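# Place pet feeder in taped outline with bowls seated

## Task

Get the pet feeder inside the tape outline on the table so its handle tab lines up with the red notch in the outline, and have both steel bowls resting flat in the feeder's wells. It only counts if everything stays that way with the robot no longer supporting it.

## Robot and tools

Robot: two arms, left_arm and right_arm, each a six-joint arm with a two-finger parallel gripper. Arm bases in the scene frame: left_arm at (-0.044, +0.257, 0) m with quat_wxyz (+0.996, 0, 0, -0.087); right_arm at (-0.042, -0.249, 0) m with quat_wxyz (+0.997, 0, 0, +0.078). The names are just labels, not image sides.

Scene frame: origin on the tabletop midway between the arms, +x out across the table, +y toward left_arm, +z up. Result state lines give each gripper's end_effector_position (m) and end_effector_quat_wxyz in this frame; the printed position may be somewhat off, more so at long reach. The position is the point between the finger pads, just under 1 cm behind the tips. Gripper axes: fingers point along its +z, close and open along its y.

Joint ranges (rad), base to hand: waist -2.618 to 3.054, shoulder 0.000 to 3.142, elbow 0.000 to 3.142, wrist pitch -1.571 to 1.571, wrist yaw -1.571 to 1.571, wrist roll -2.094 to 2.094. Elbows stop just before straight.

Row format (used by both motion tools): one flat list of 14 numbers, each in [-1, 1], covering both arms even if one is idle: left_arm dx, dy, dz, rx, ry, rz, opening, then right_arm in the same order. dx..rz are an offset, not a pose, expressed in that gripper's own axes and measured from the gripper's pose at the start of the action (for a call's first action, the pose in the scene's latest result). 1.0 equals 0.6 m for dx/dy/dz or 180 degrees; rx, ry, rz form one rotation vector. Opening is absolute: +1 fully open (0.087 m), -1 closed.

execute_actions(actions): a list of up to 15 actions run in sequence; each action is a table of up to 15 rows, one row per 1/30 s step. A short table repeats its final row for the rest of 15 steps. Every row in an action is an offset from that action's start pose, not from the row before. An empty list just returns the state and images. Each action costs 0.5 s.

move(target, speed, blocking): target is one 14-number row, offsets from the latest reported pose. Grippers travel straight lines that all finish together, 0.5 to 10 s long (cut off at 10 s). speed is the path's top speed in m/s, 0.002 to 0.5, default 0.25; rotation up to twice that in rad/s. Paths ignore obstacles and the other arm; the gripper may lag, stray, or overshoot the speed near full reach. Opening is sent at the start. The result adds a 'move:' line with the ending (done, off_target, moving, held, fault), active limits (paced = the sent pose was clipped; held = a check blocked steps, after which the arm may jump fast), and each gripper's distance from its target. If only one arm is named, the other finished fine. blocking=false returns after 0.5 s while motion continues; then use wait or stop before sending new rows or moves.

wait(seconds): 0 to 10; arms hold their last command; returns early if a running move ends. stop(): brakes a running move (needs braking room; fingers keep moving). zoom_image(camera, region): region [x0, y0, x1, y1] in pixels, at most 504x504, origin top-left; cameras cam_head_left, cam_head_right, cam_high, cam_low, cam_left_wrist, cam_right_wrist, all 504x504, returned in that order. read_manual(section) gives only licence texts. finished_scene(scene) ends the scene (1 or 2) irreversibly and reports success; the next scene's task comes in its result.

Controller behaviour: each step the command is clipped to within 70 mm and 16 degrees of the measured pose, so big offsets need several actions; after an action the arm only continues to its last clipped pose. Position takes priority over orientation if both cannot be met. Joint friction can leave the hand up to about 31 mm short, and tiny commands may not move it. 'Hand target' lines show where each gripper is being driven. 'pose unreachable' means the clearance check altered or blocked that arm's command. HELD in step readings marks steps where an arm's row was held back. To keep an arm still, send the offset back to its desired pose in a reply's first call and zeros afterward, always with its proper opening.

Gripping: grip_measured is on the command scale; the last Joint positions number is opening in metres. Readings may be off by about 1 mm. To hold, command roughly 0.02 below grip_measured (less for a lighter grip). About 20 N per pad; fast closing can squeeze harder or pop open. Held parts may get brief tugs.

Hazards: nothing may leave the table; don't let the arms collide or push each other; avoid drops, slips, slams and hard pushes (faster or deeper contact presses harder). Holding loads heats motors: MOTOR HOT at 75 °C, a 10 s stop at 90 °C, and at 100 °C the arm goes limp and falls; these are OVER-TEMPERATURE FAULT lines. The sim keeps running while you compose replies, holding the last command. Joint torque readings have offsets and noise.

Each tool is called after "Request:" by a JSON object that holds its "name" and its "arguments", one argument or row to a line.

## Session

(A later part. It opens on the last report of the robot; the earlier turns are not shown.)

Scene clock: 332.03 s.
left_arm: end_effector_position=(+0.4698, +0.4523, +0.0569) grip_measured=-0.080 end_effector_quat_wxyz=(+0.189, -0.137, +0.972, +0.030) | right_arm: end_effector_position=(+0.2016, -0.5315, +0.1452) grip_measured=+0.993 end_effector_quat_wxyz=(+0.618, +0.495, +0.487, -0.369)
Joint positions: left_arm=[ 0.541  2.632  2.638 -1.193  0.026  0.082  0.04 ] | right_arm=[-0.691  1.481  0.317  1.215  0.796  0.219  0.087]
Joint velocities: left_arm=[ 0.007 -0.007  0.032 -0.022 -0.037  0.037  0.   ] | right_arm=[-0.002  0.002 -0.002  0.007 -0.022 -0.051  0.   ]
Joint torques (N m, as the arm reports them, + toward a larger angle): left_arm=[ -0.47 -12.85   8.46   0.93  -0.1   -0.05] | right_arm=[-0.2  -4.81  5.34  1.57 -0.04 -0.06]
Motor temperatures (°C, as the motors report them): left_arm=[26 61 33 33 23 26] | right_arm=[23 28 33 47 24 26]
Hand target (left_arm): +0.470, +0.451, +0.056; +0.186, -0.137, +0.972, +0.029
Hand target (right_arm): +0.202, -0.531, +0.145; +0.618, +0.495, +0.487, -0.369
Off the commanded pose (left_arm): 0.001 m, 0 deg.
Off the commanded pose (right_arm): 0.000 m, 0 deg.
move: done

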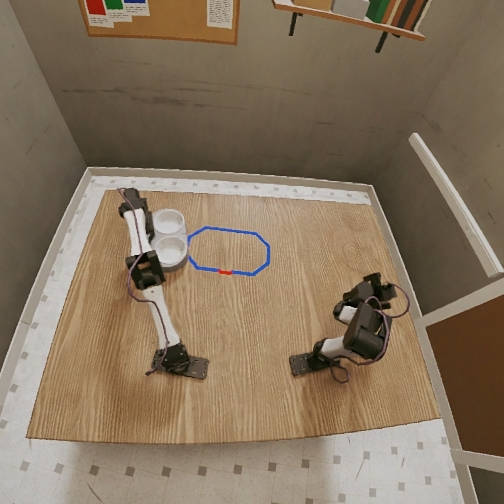

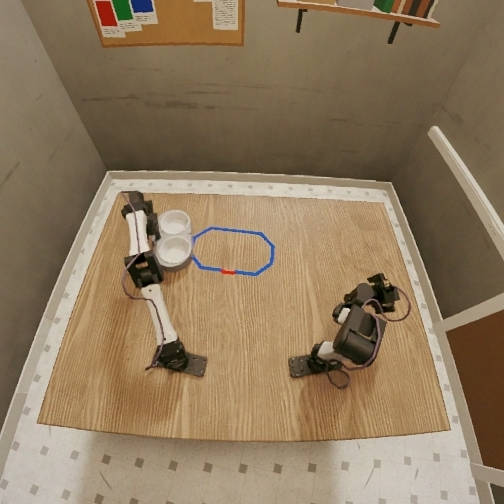

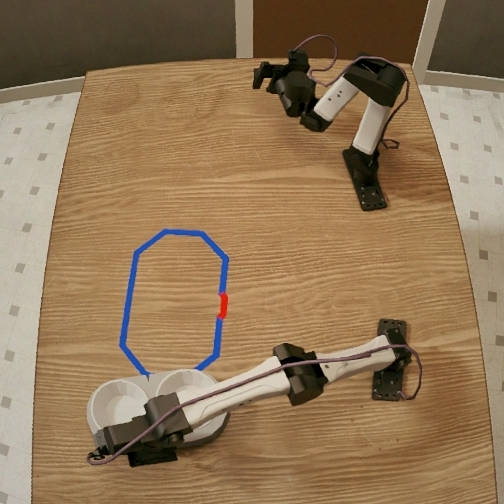

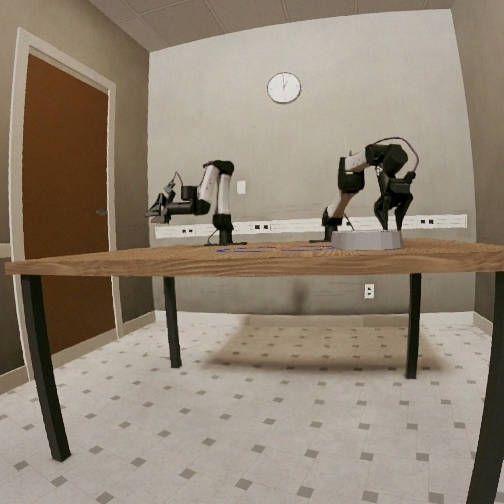

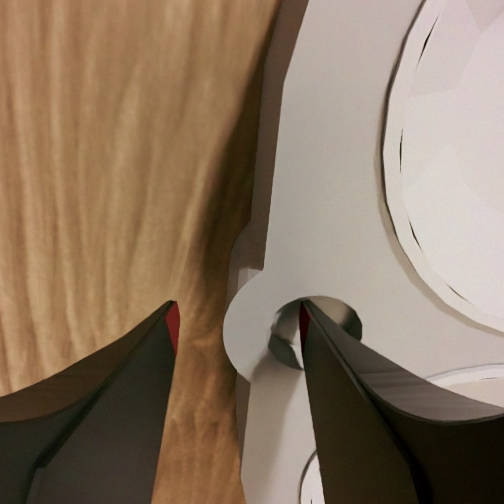

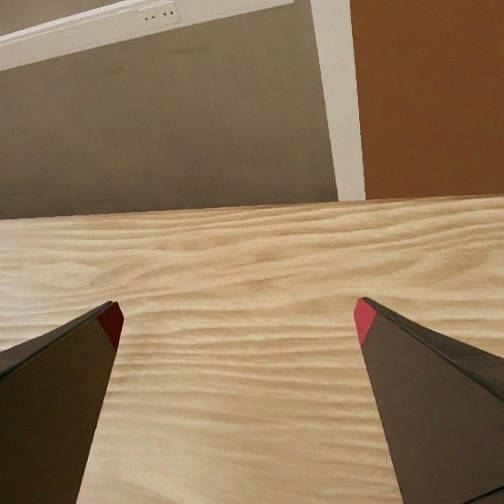

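Request:
{"name": "move", "arguments": {
  "target": [0.002,0,0.013,0,0,0,-0.08, 0,0,0,0,0,0,1],
  "speed": 0.02
}}

Request:
{"name": "execute_actions", "arguments": {
  "actions": [
    [[0,0,0,0,0,0,-0.2,0,0,0,0,0,0,1],[0,0,0,0,0,0,-0.25,0,0,0,0,0,0,1],[0,0,0,0,0,0,-0.3,0,0,0,0,0,0,1],[0,0,0,0,0,0,-0.35,0,0,0,0,0,0,1],[0,0,0,0,0,0,-0.4,0,0,0,0,0,0,1],[0,0,0,0,0,0,-0.45,0,0,0,0,0,0,1],[0,0,0,0,0,0,-0.5,0,0,0,0,0,0,1],[0,0,0,0,0,0,-0.54,0,0,0,0,0,0,1],[0,0,0,0,0,0,-0.58,0,0,0,0,0,0,1],[0,0,0,0,0,0,-0.61,0,0,0,0,0,0,1],[0,0,0,0,0,0,-0.64,0,0,0,0,0,0,1],[0,0,0,0,0,0,-0.67,0,0,0,0,0,0,1],[0,0,0,0,0,0,-0.70,0,0,0,0,0,0,1],[0,0,0,0,0,0,-0.72,0,0,0,0,0,0,1],[0,0,0,0,0,0,-0.74,0,0,0,0,0,0,1]]
  ]
}}

Scene clock: 352.33 s.
left_arm: end_effector_position=(+0.4701, +0.4524, +0.0544) grip_measured=-0.080 end_effector_quat_wxyz=(+0.188, -0.137, +0.972, +0.030) | right_arm: end_effector_position=(+0.2016, -0.5315, +0.1452) grip_measured=+0.993 end_effector_quat_wxyz=(+0.618, +0.495, +0.487, -0.369)
Joint positions: left_arm=[ 0.541  2.632  2.628 -1.184  0.026  0.082  0.04 ] | right_arm=[-0.691  1.481  0.317  1.215  0.796  0.219  0.087]
Joint velocities: left_arm=[-0.007  0.002  0.022  0.037 -0.007  0.037  0.   ] | right_arm=[-0.017  0.002 -0.002 -0.022  0.081 -0.007 -0.   ]
Joint torques (N m, as the arm reports them, + toward a larger angle): left_arm=[ -0.35 -13.39   5.83   1.16  -0.1   -0.04] | right_arm=[-0.32 -4.84  5.12  1.53 -0.04 -0.08]
Motor temperatures (°C, as the motors report them): left_arm=[25 61 34 33 23 26] | right_arm=[23 28 33 48 24 26]
Hand target (left_arm): +0.472, +0.453, +0.049; +0.189, -0.137, +0.972, +0.030
Hand target (right_arm): +0.202, -0.531, +0.145; +0.618, +0.495, +0.487, -0.369
Off the commanded pose (left_arm): 0.005 m, 0 deg.
Off the commanded pose (right_arm): 0.000 m, 0 deg.
move: done

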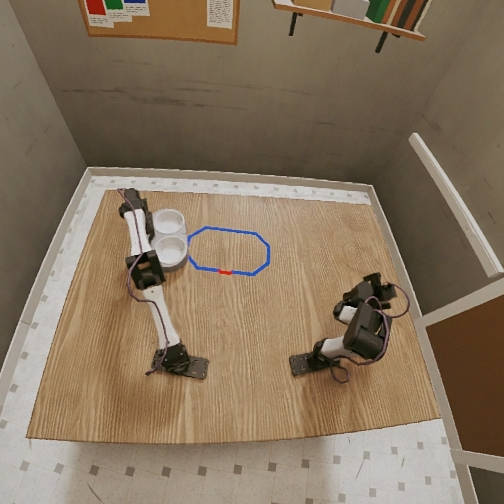

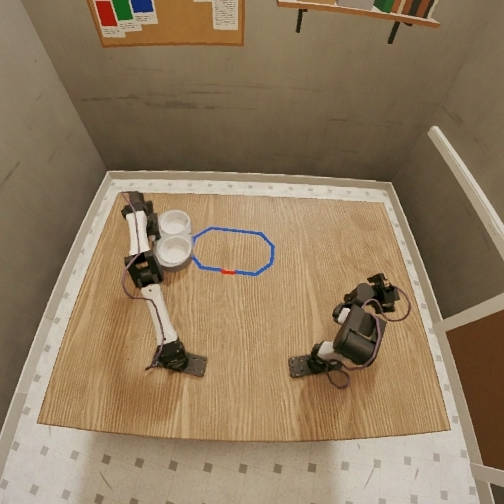

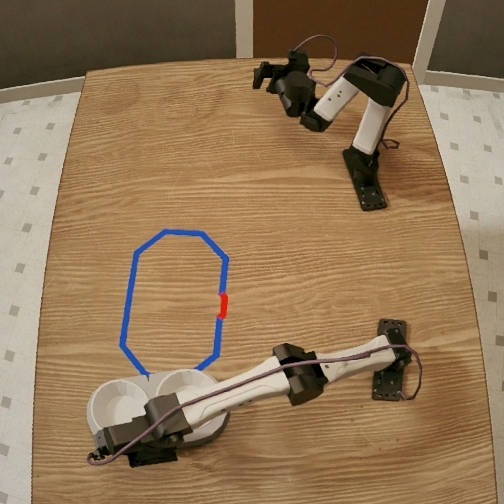

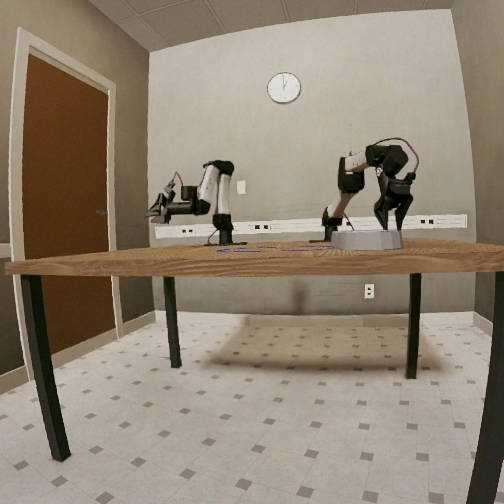

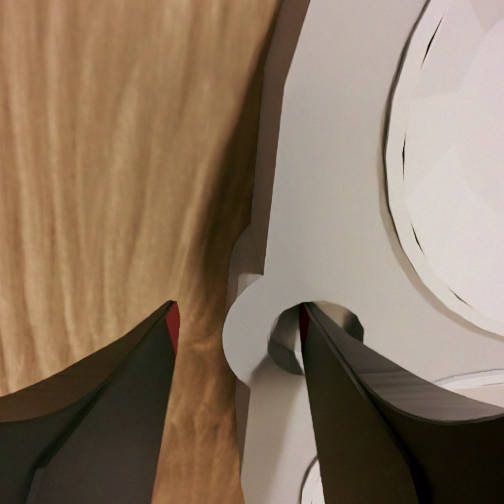

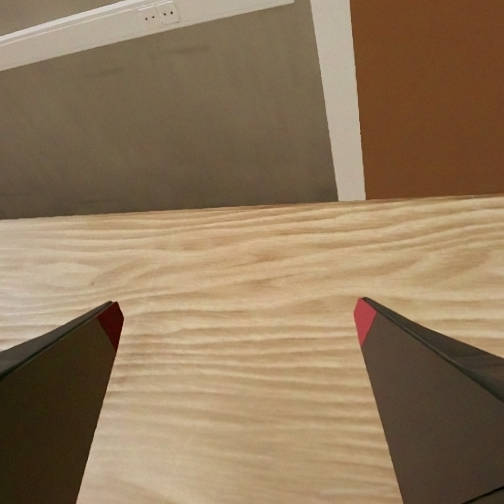

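Scene clock: 352.83 s.
left_arm: end_effector_position=(+0.4693, +0.4517, +0.0542) grip_measured=-0.679 end_effector_quat_wxyz=(+0.187, -0.133, +0.973, +0.028) | right_arm: end_effector_position=(+0.2016, -0.5315, +0.1452) grip_measured=+0.993 end_effector_quat_wxyz=(+0.618, +0.495, +0.487, -0.369)
Joint positions: left_arm=[ 0.541  2.632  2.628 -1.188  0.03   0.089  0.014] | right_arm=[-0.691  1.481  0.317  1.215  0.796  0.219  0.087]
Joint velocities: left_arm=[ 0.002  0.007  0.007 -0.007  0.081 -0.037 -0.001] | right_arm=[-0.007 -0.002 -0.017 -0.051 -0.022  0.007  0.   ]
Joint torques (N m, as the arm reports them, + toward a larger angle): left_arm=[ -0.32 -13.6    6.97   1.03  -0.13  -0.05] | right_arm=[-0.25 -4.83  5.17  1.56 -0.01 -0.1 ]
Motor temperatures (°C, as the motors report them): left_arm=[25 61 34 33 23 26] | right_arm=[23 28 33 48 24 26]
Hand target (left_arm): +0.470, +0.452, +0.054; +0.188, -0.137, +0.972, +0.030
Hand target (right_arm): +0.202, -0.531, +0.145; +0.618, +0.495, +0.487, -0.369
Off the commanded pose (left_arm): 0.001 m, 1 deg.
Off the commanded pose (right_arm): 0.000 m, 0 deg.
Step readings (end_effector_position):
0: left_arm (+0.4701, +0.4524, +0.0544) | right_arm (+0.2016, -0.5315, +0.1452)
1: left_arm (+0.4701, +0.4524, +0.0544) | right_arm (+0.2016, -0.5315, +0.1452)
2: left_arm (+0.4701, +0.4524, +0.0544) | right_arm (+0.2016, -0.5315, +0.1452)
4: left_arm (+0.4701, +0.4524, +0.0544) | right_arm (+0.2016, -0.5315, +0.1452)
8: left_arm (+0.4699, +0.4516, +0.0543) | right_arm (+0.2016, -0.5315, +0.1452)
15: end_effector_position above

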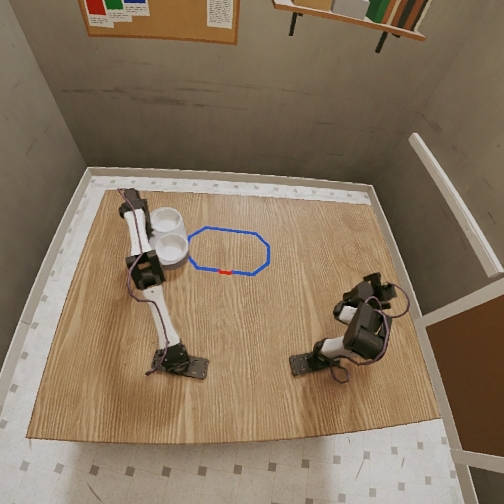

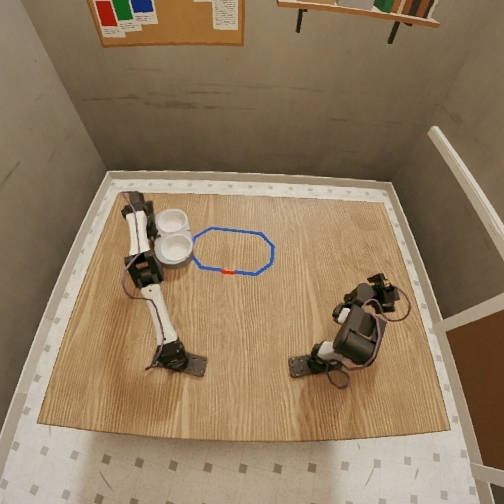

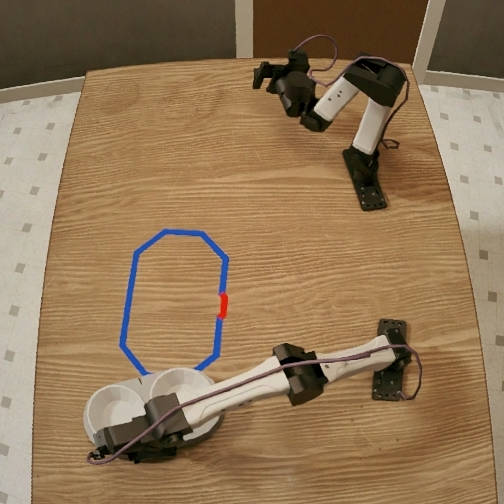

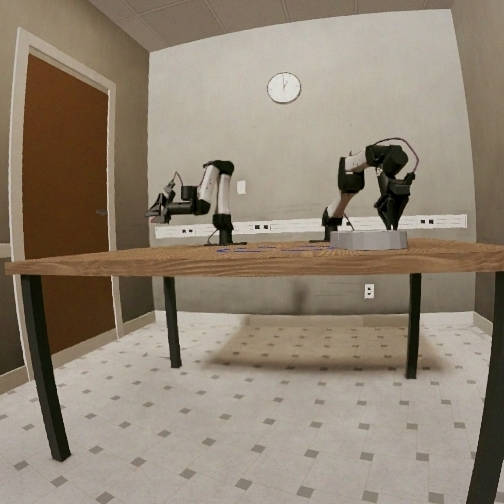

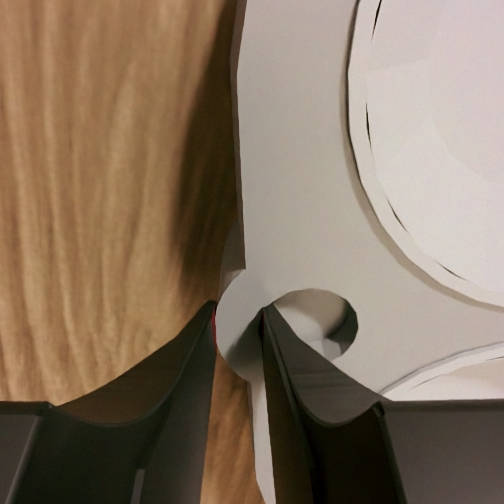

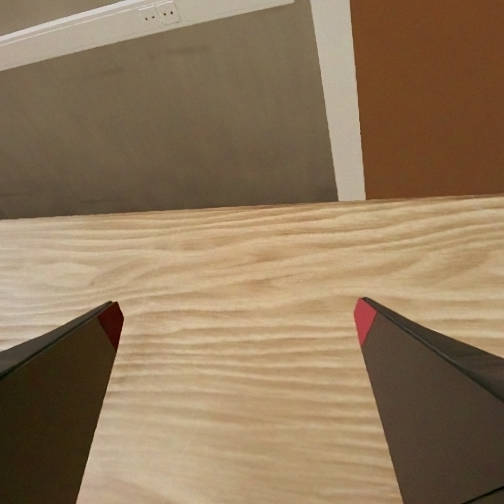

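Request:
{"name": "move", "arguments": {
  "target": [0.157,-0.2985,-0.0645,-0.0618,0.0008,-0.1548,-0.75, 0,0,0,0,0,0,1],
  "speed": 0.08
}}

Scene clock: 387.27 s.
left_arm: end_effector_position=(+0.4227, +0.2605, +0.0514) grip_measured=-0.679 end_effector_quat_wxyz=(+0.182, -0.379, +0.904, +0.076) | right_arm: end_effector_position=(+0.2016, -0.5315, +0.1452) grip_measured=+0.993 end_effector_quat_wxyz=(+0.618, +0.495, +0.487, -0.369)
Joint positions: left_arm=[ 0.136  2.201  1.857 -0.951 -0.291 -0.793  0.014] | right_arm=[-0.691  1.481  0.317  1.215  0.796  0.219  0.087]
Joint velocities: left_arm=[ 0.002  0.007  0.022 -0.037 -0.007  0.007 -0.   ] | right_arm=[-0.012  0.007  0.012  0.007  0.007  0.007 -0.001]
Joint torques (N m, as the arm reports them, + toward a larger angle): left_arm=[ -1.35 -12.05   5.41   0.71  -0.3   -0.19] | right_arm=[-0.19 -4.74  5.47  1.5  -0.01 -0.09]
Motor temperatures (°C, as the motors report them): left_arm=[26 65 34 33 23 26] | right_arm=[23 29 33 48 24 26]
Hand target (left_arm): +0.416, +0.254, +0.050; +0.174, -0.380, +0.905, +0.077
Hand target (right_arm): +0.202, -0.531, +0.145; +0.618, +0.495, +0.487, -0.369
Off the commanded pose (left_arm): 0.010 m, 1 deg.
Off the commanded pose (right_arm): 0.000 m, 0 deg.
move: done

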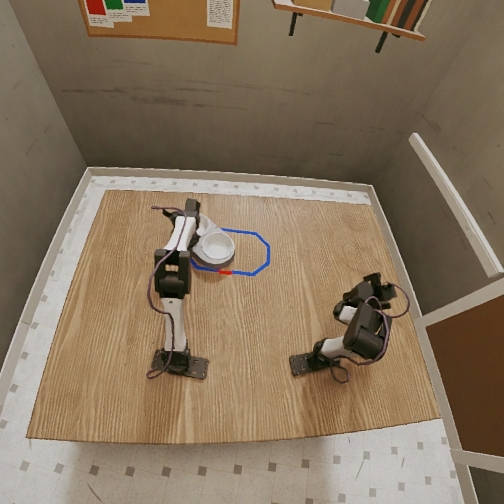

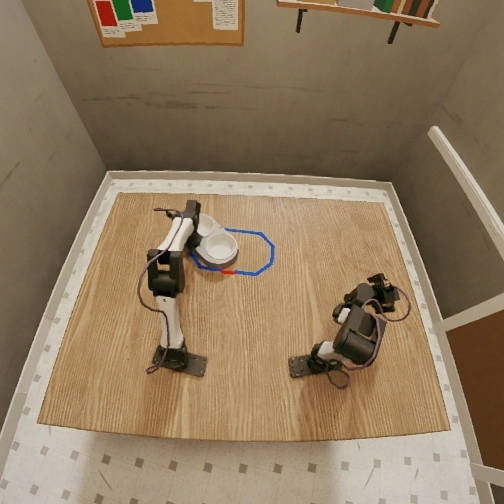

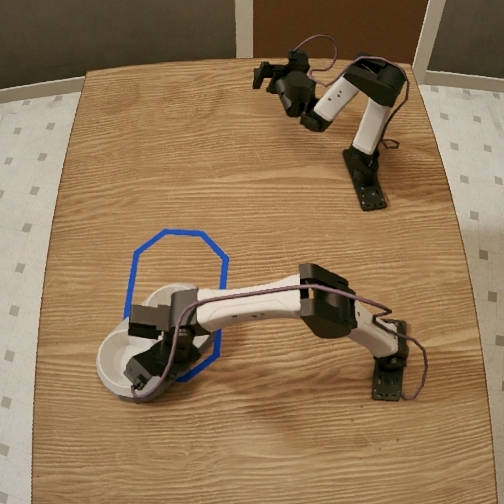

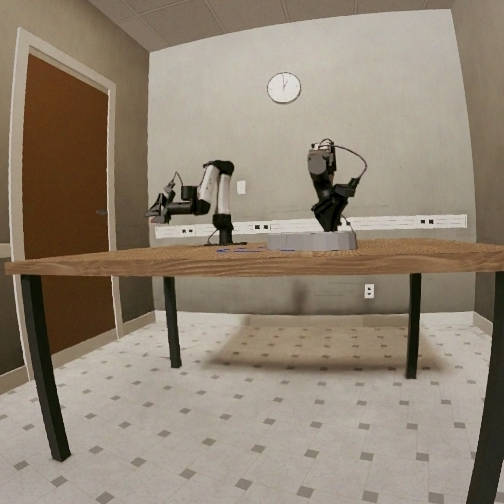

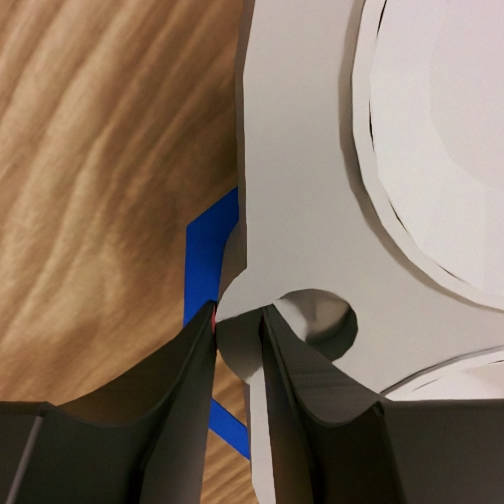

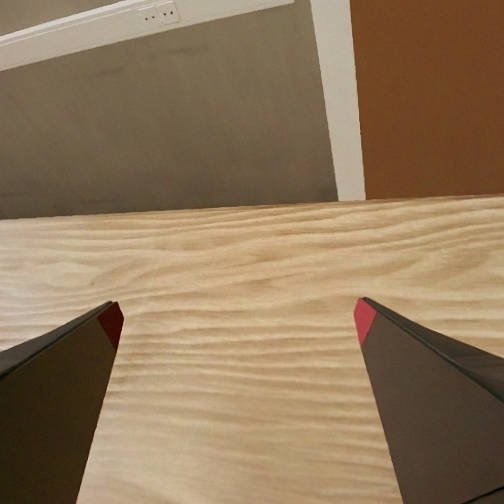

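Request:
{"name": "move", "arguments": {
  "target": [0.2208,-0.0897,-0.0943,-0.0816,0,-0.1946,-0.75, 0,0,0,0,0,0,1],
  "speed": 0.08
}}

Scene clock: 402.50 s.
left_arm: end_effector_position=(+0.3596, +0.1275, +0.0514) grip_measured=-0.679 end_effector_quat_wxyz=(-0.151, +0.653, -0.731, -0.131) | right_arm: end_effector_position=(+0.2016, -0.5315, +0.1452) grip_measured=+0.993 end_effector_quat_wxyz=(+0.618, +0.495, +0.487, -0.369)
Joint positions: left_arm=[-0.204  2.251  1.947 -1.373 -0.388 -1.858  0.014] | right_arm=[-0.691  1.481  0.317  1.215  0.796  0.219  0.087]
Joint velocities: left_arm=[-0.017  0.012  0.007 -0.007  0.022  0.066 -0.   ] | right_arm=[ 0.007  0.007 -0.027 -0.037  0.037  0.007 -0.001]
Joint torques (N m, as the arm reports them, + toward a larger angle): left_arm=[ -1.19 -10.03   7.62  -0.12  -0.43  -0.16] | right_arm=[-0.25 -4.88  5.25  1.55 -0.01 -0.09]
Motor temperatures (°C, as the motors report them): left_arm=[26 63 34 32 23 26] | right_arm=[23 29 33 49 24 26]
Hand target (left_arm): +0.358, +0.123, +0.051; +0.149, -0.653, +0.730, +0.133
Hand target (right_arm): +0.202, -0.531, +0.145; +0.618, +0.495, +0.487, -0.369
Off the commanded pose (left_arm): 0.008 m, 0 deg.
Off the commanded pose (right_arm): 0.000 m, 0 deg.
move: done

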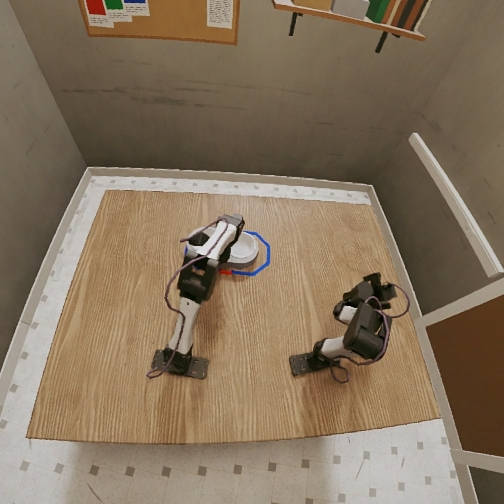

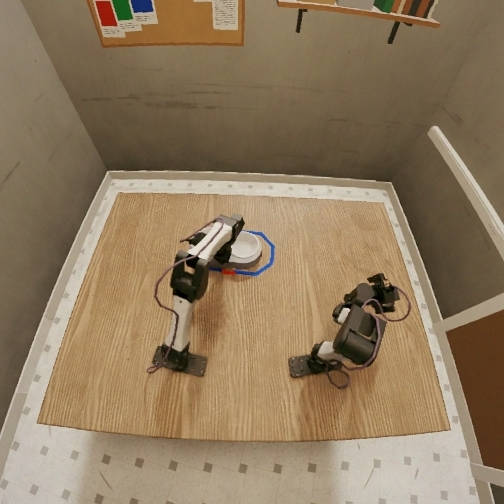

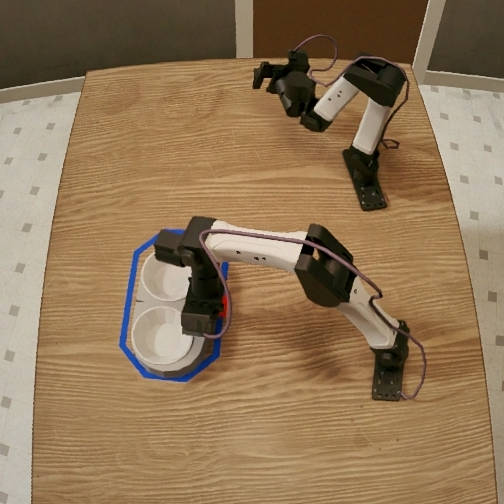

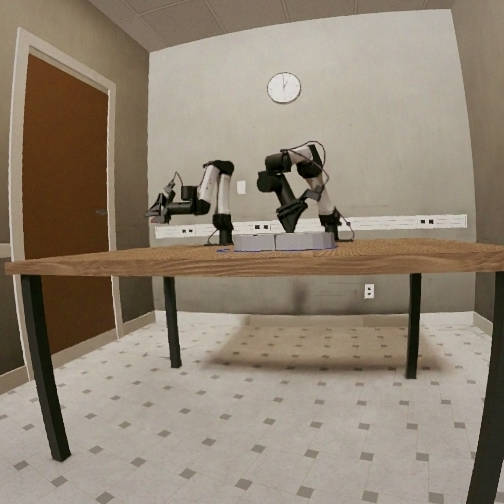

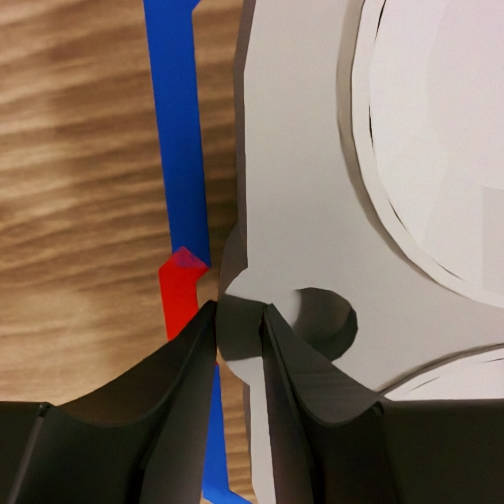

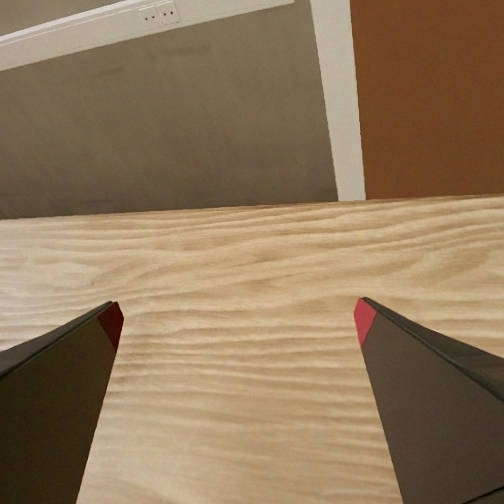

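Request:
{"name": "zoom_image", "arguments": {
  "camera": "cam_high",
  "region": [100, 215, 280, 395]
}}

Request:
{"name": "zoom_image", "arguments": {
  "camera": "cam_left_wrist",
  "region": [100, 200, 400, 504]
}}

Region (100, 215, 280, 395) of cam_high's 504x504 image, scaled by 2.800, with more detail than that image has.

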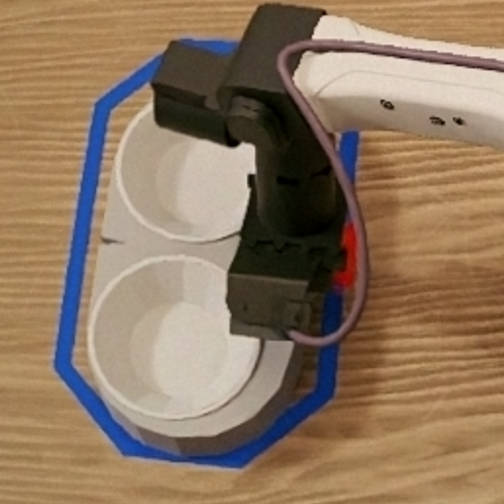

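Region (100, 200, 400, 504) of cam_left_wrist's 504x504 image, scaled by 1.658, with more detail than that image has; it fills the left 497 columns of this view, and the rest is white.

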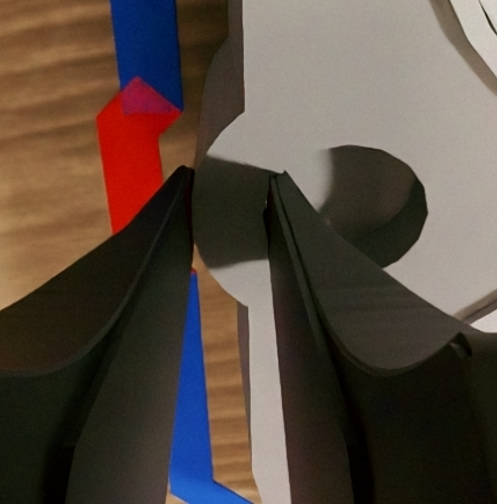

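Request:
{"name": "move", "arguments": {
  "target": [0.0602,-0.0092,-0.0273,0,0,0,-0.75, 0,0,0,0,0,0,1],
  "speed": 0.05
}}

Scene clock: 449.93 s.
left_arm: end_effector_position=(+0.3612, +0.0932, +0.0519) grip_measured=-0.680 end_effector_quat_wxyz=(-0.151, +0.655, -0.728, -0.130) | right_arm: end_effector_position=(+0.2016, -0.5315, +0.1452) grip_measured=+0.993 end_effector_quat_wxyz=(+0.618, +0.495, +0.487, -0.369)
Joint positions: left_arm=[-0.275  2.335  2.091 -1.461 -0.381 -1.941  0.014] | right_arm=[-0.691  1.481  0.317  1.215  0.796  0.219  0.087]
Joint velocities: left_arm=[ 0.007 -0.007  0.017 -0.007  0.007 -0.022  0.   ] | right_arm=[-0.007 -0.022  0.002 -0.007  0.022  0.007 -0.   ]
Joint torques (N m, as the arm reports them, + toward a larger angle): left_arm=[ -1.37 -10.72   7.68  -0.16  -0.42  -0.07] | right_arm=[-0.28 -4.84  5.41  1.54 -0.01 -0.07]
Motor temperatures (°C, as the motors report them): left_arm=[26 57 35 30 23 26] | right_arm=[23 29 34 49 24 26]
Hand target (left_arm): +0.360, +0.088, +0.052; +0.151, -0.653, +0.730, +0.131
Hand target (right_arm): +0.202, -0.531, +0.145; +0.618, +0.495, +0.487, -0.369
Off the commanded pose (left_arm): 0.006 m, 0 deg.
Off the commanded pose (right_arm): 0.000 m, 0 deg.
move: done

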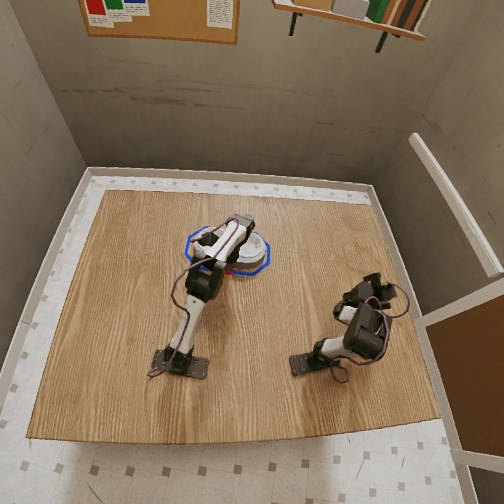

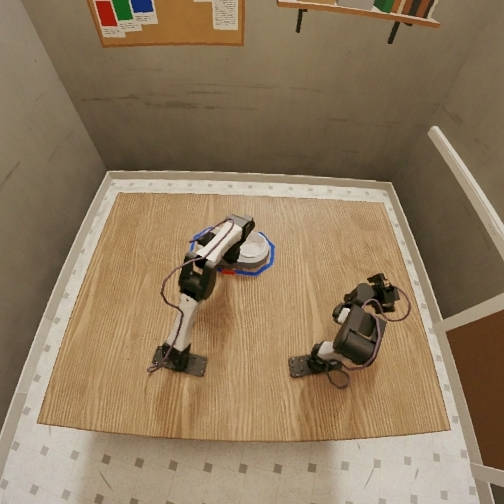

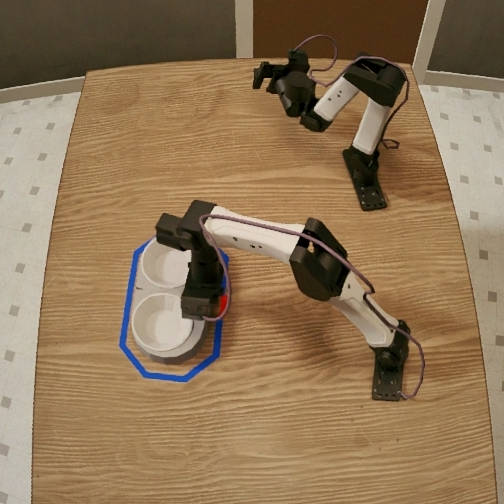

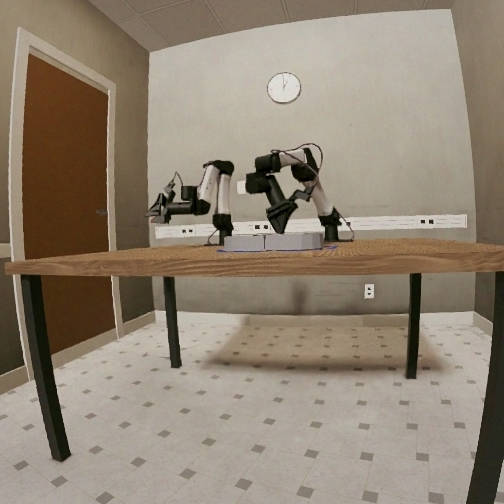

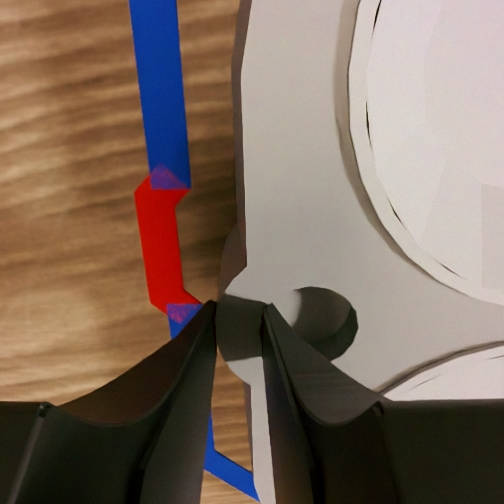

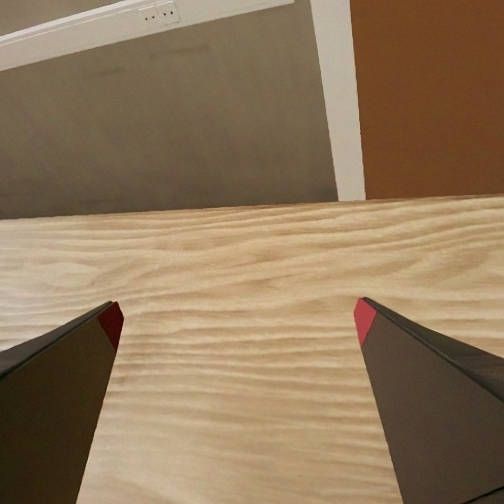

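Request:
{"name": "execute_actions", "arguments": {
  "actions": [
    [[0,0,0,0,0,0,-0.6,0,0,0,0,0,0,1],[0,0,0,0,0,0,-0.5,0,0,0,0,0,0,1],[0,0,0,0,0,0,-0.4,0,0,0,0,0,0,1],[0,0,0,0,0,0,-0.3,0,0,0,0,0,0,1],[0,0,0,0,0,0,-0.25,0,0,0,0,0,0,1]]
  ]
}}

Request:
{"name": "move", "arguments": {
  "target": [0,0,-0.12,0,0,0,-0.25, 0,0,0,0,0,0,1],
  "speed": 0.1
}}

Scene clock: 467.03 s.
left_arm: end_effector_position=(+0.3614, +0.0931, +0.0520) grip_measured=-0.250 end_effector_quat_wxyz=(-0.152, +0.656, -0.728, -0.130) | right_arm: end_effector_position=(+0.2016, -0.5315, +0.1452) grip_measured=+0.993 end_effector_quat_wxyz=(+0.618, +0.495, +0.487, -0.369)
Joint positions: left_arm=[-0.275  2.335  2.091 -1.46  -0.381 -1.942  0.033] | right_arm=[-0.691  1.481  0.317  1.215  0.796  0.219  0.087]
Joint velocities: left_arm=[-0.017 -0.017  0.012  0.037  0.007  0.066  0.002] | right_arm=[-0.002 -0.002 -0.017  0.007  0.037 -0.022  0.001]
Joint torques (N m, as the arm reports them, + toward a larger angle): left_arm=[ -0.36 -11.4    6.05  -0.04  -0.42  -0.03] | right_arm=[-0.23 -4.8   5.25  1.51 -0.02 -0.04]
Motor temperatures (°C, as the motors report them): left_arm=[26 58 36 30 23 26] | right_arm=[23 29 34 50 24 26]
Hand target (left_arm): +0.361, +0.093, +0.052; +0.151, -0.655, +0.728, +0.130
Hand target (right_arm): +0.202, -0.531, +0.145; +0.618, +0.495, +0.487, -0.369
Off the commanded pose (left_arm): 0.000 m, 0 deg.
Off the commanded pose (right_arm): 0.000 m, 0 deg.
Step readings (end_effector_position):
0: left_arm (+0.3612, +0.0932, +0.0520) | right_arm (+0.2016, -0.5315, +0.1452)
1: left_arm (+0.3614, +0.0931, +0.0520) | right_arm (+0.2016, -0.5315, +0.1452)
2: left_arm (+0.3614, +0.0931, +0.0520) | right_arm (+0.2016, -0.5315, +0.1452)
4: left_arm (+0.3614, +0.0931, +0.0520) | right_arm (+0.2016, -0.5315, +0.1452)
8: left_arm (+0.3614, +0.0931, +0.0520) | right_arm (+0.2016, -0.5315, +0.1452)
15: end_effector_position above

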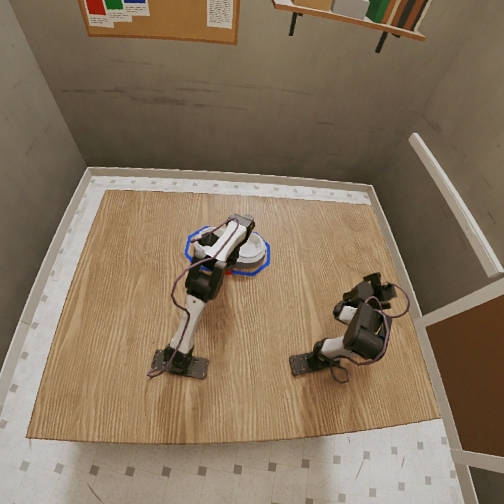

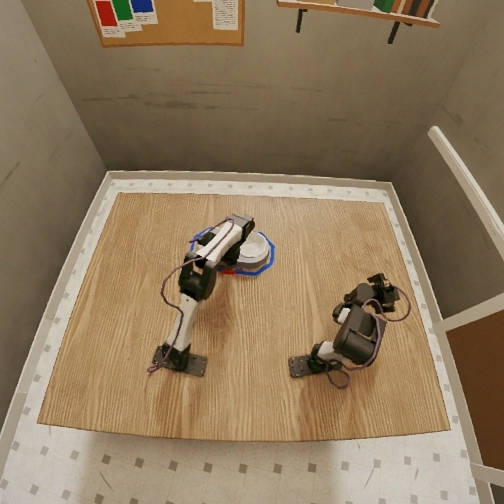

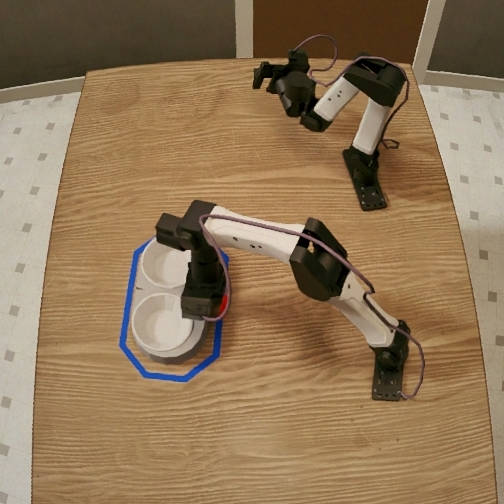

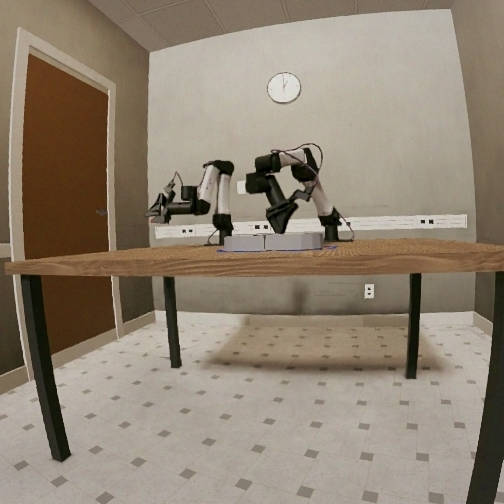

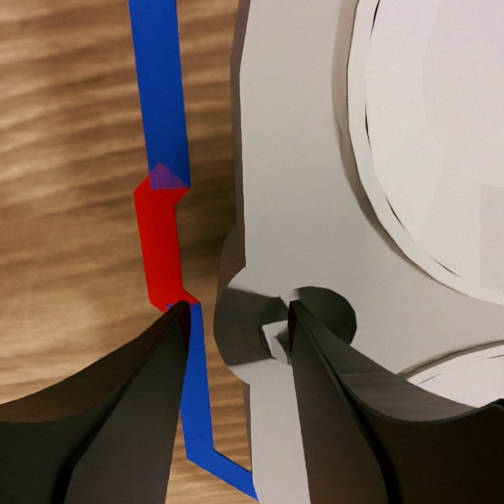

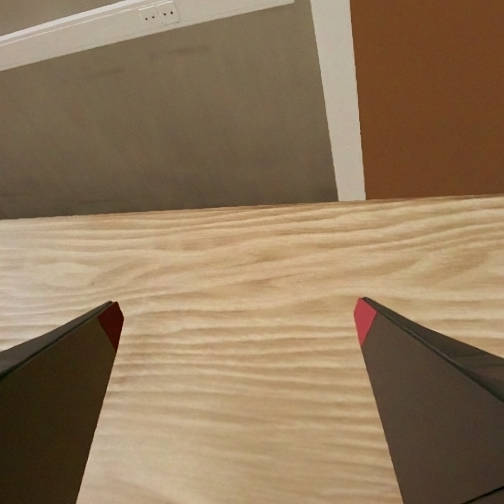

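Scene clock: 468.13 s.
left_arm: end_effector_position=(+0.3590, +0.0699, +0.1114) grip_measured=-0.250 end_effector_quat_wxyz=(-0.169, +0.653, -0.733, -0.084) | right_arm: end_effector_position=(+0.2016, -0.5315, +0.1452) grip_measured=+0.993 end_effector_quat_wxyz=(+0.618, +0.495, +0.487, -0.369)
Joint positions: left_arm=[-0.324  2.278  2.234 -1.572 -0.378 -1.962  0.033] | right_arm=[-0.691  1.481  0.317  1.215  0.796  0.219  0.087]
Joint velocities: left_arm=[-0.017 -0.007  0.007  0.007  0.007 -0.022 -0.   ] | right_arm=[-0.002 -0.007  0.007 -0.051 -0.022  0.051  0.   ]
Joint torques (N m, as the arm reports them, + toward a larger angle): left_arm=[ -1.05 -11.7    7.13   0.02  -0.36  -0.08] | right_arm=[-0.33 -4.8   5.3   1.59 -0.02 -0.08]
Motor temperatures (°C, as the motors report them): left_arm=[26 58 36 30 23 26] | right_arm=[23 29 34 50 24 26]
Hand target (left_arm): +0.356, +0.066, +0.117; +0.169, -0.653, +0.734, +0.078
Hand target (right_arm): +0.202, -0.531, +0.145; +0.618, +0.495, +0.487, -0.369
Off the commanded pose (left_arm): 0.008 m, 6 deg.
Off the commanded pose (right_arm): 0.000 m, 0 deg.
joint sent to its limit (left arm) — the command would take joint 4 (wrist pitch) past its lower limit, so that joint was sent only as far as its limit.
move: off_target (left_arm)

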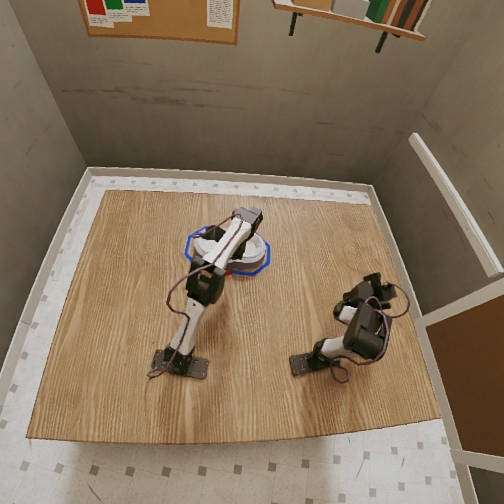

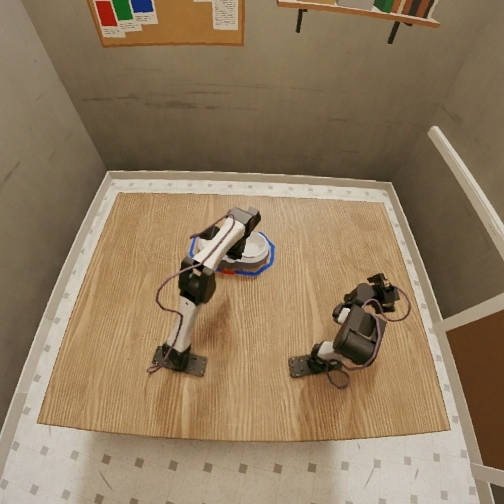

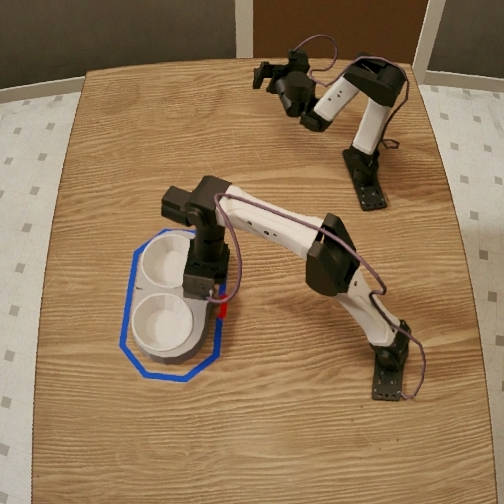

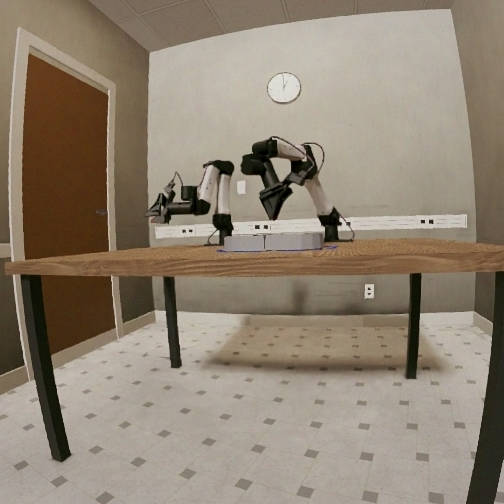

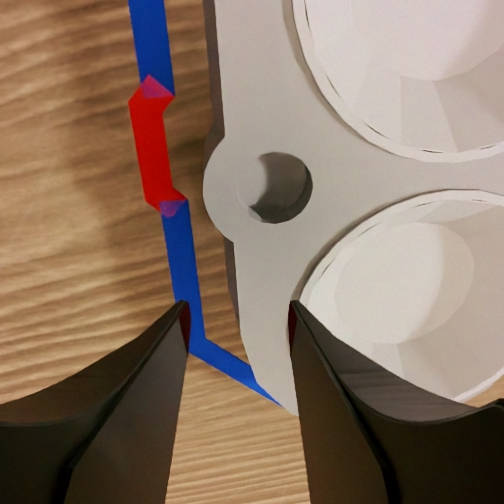

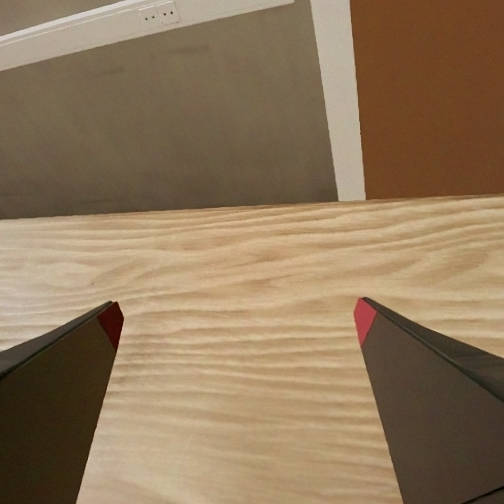

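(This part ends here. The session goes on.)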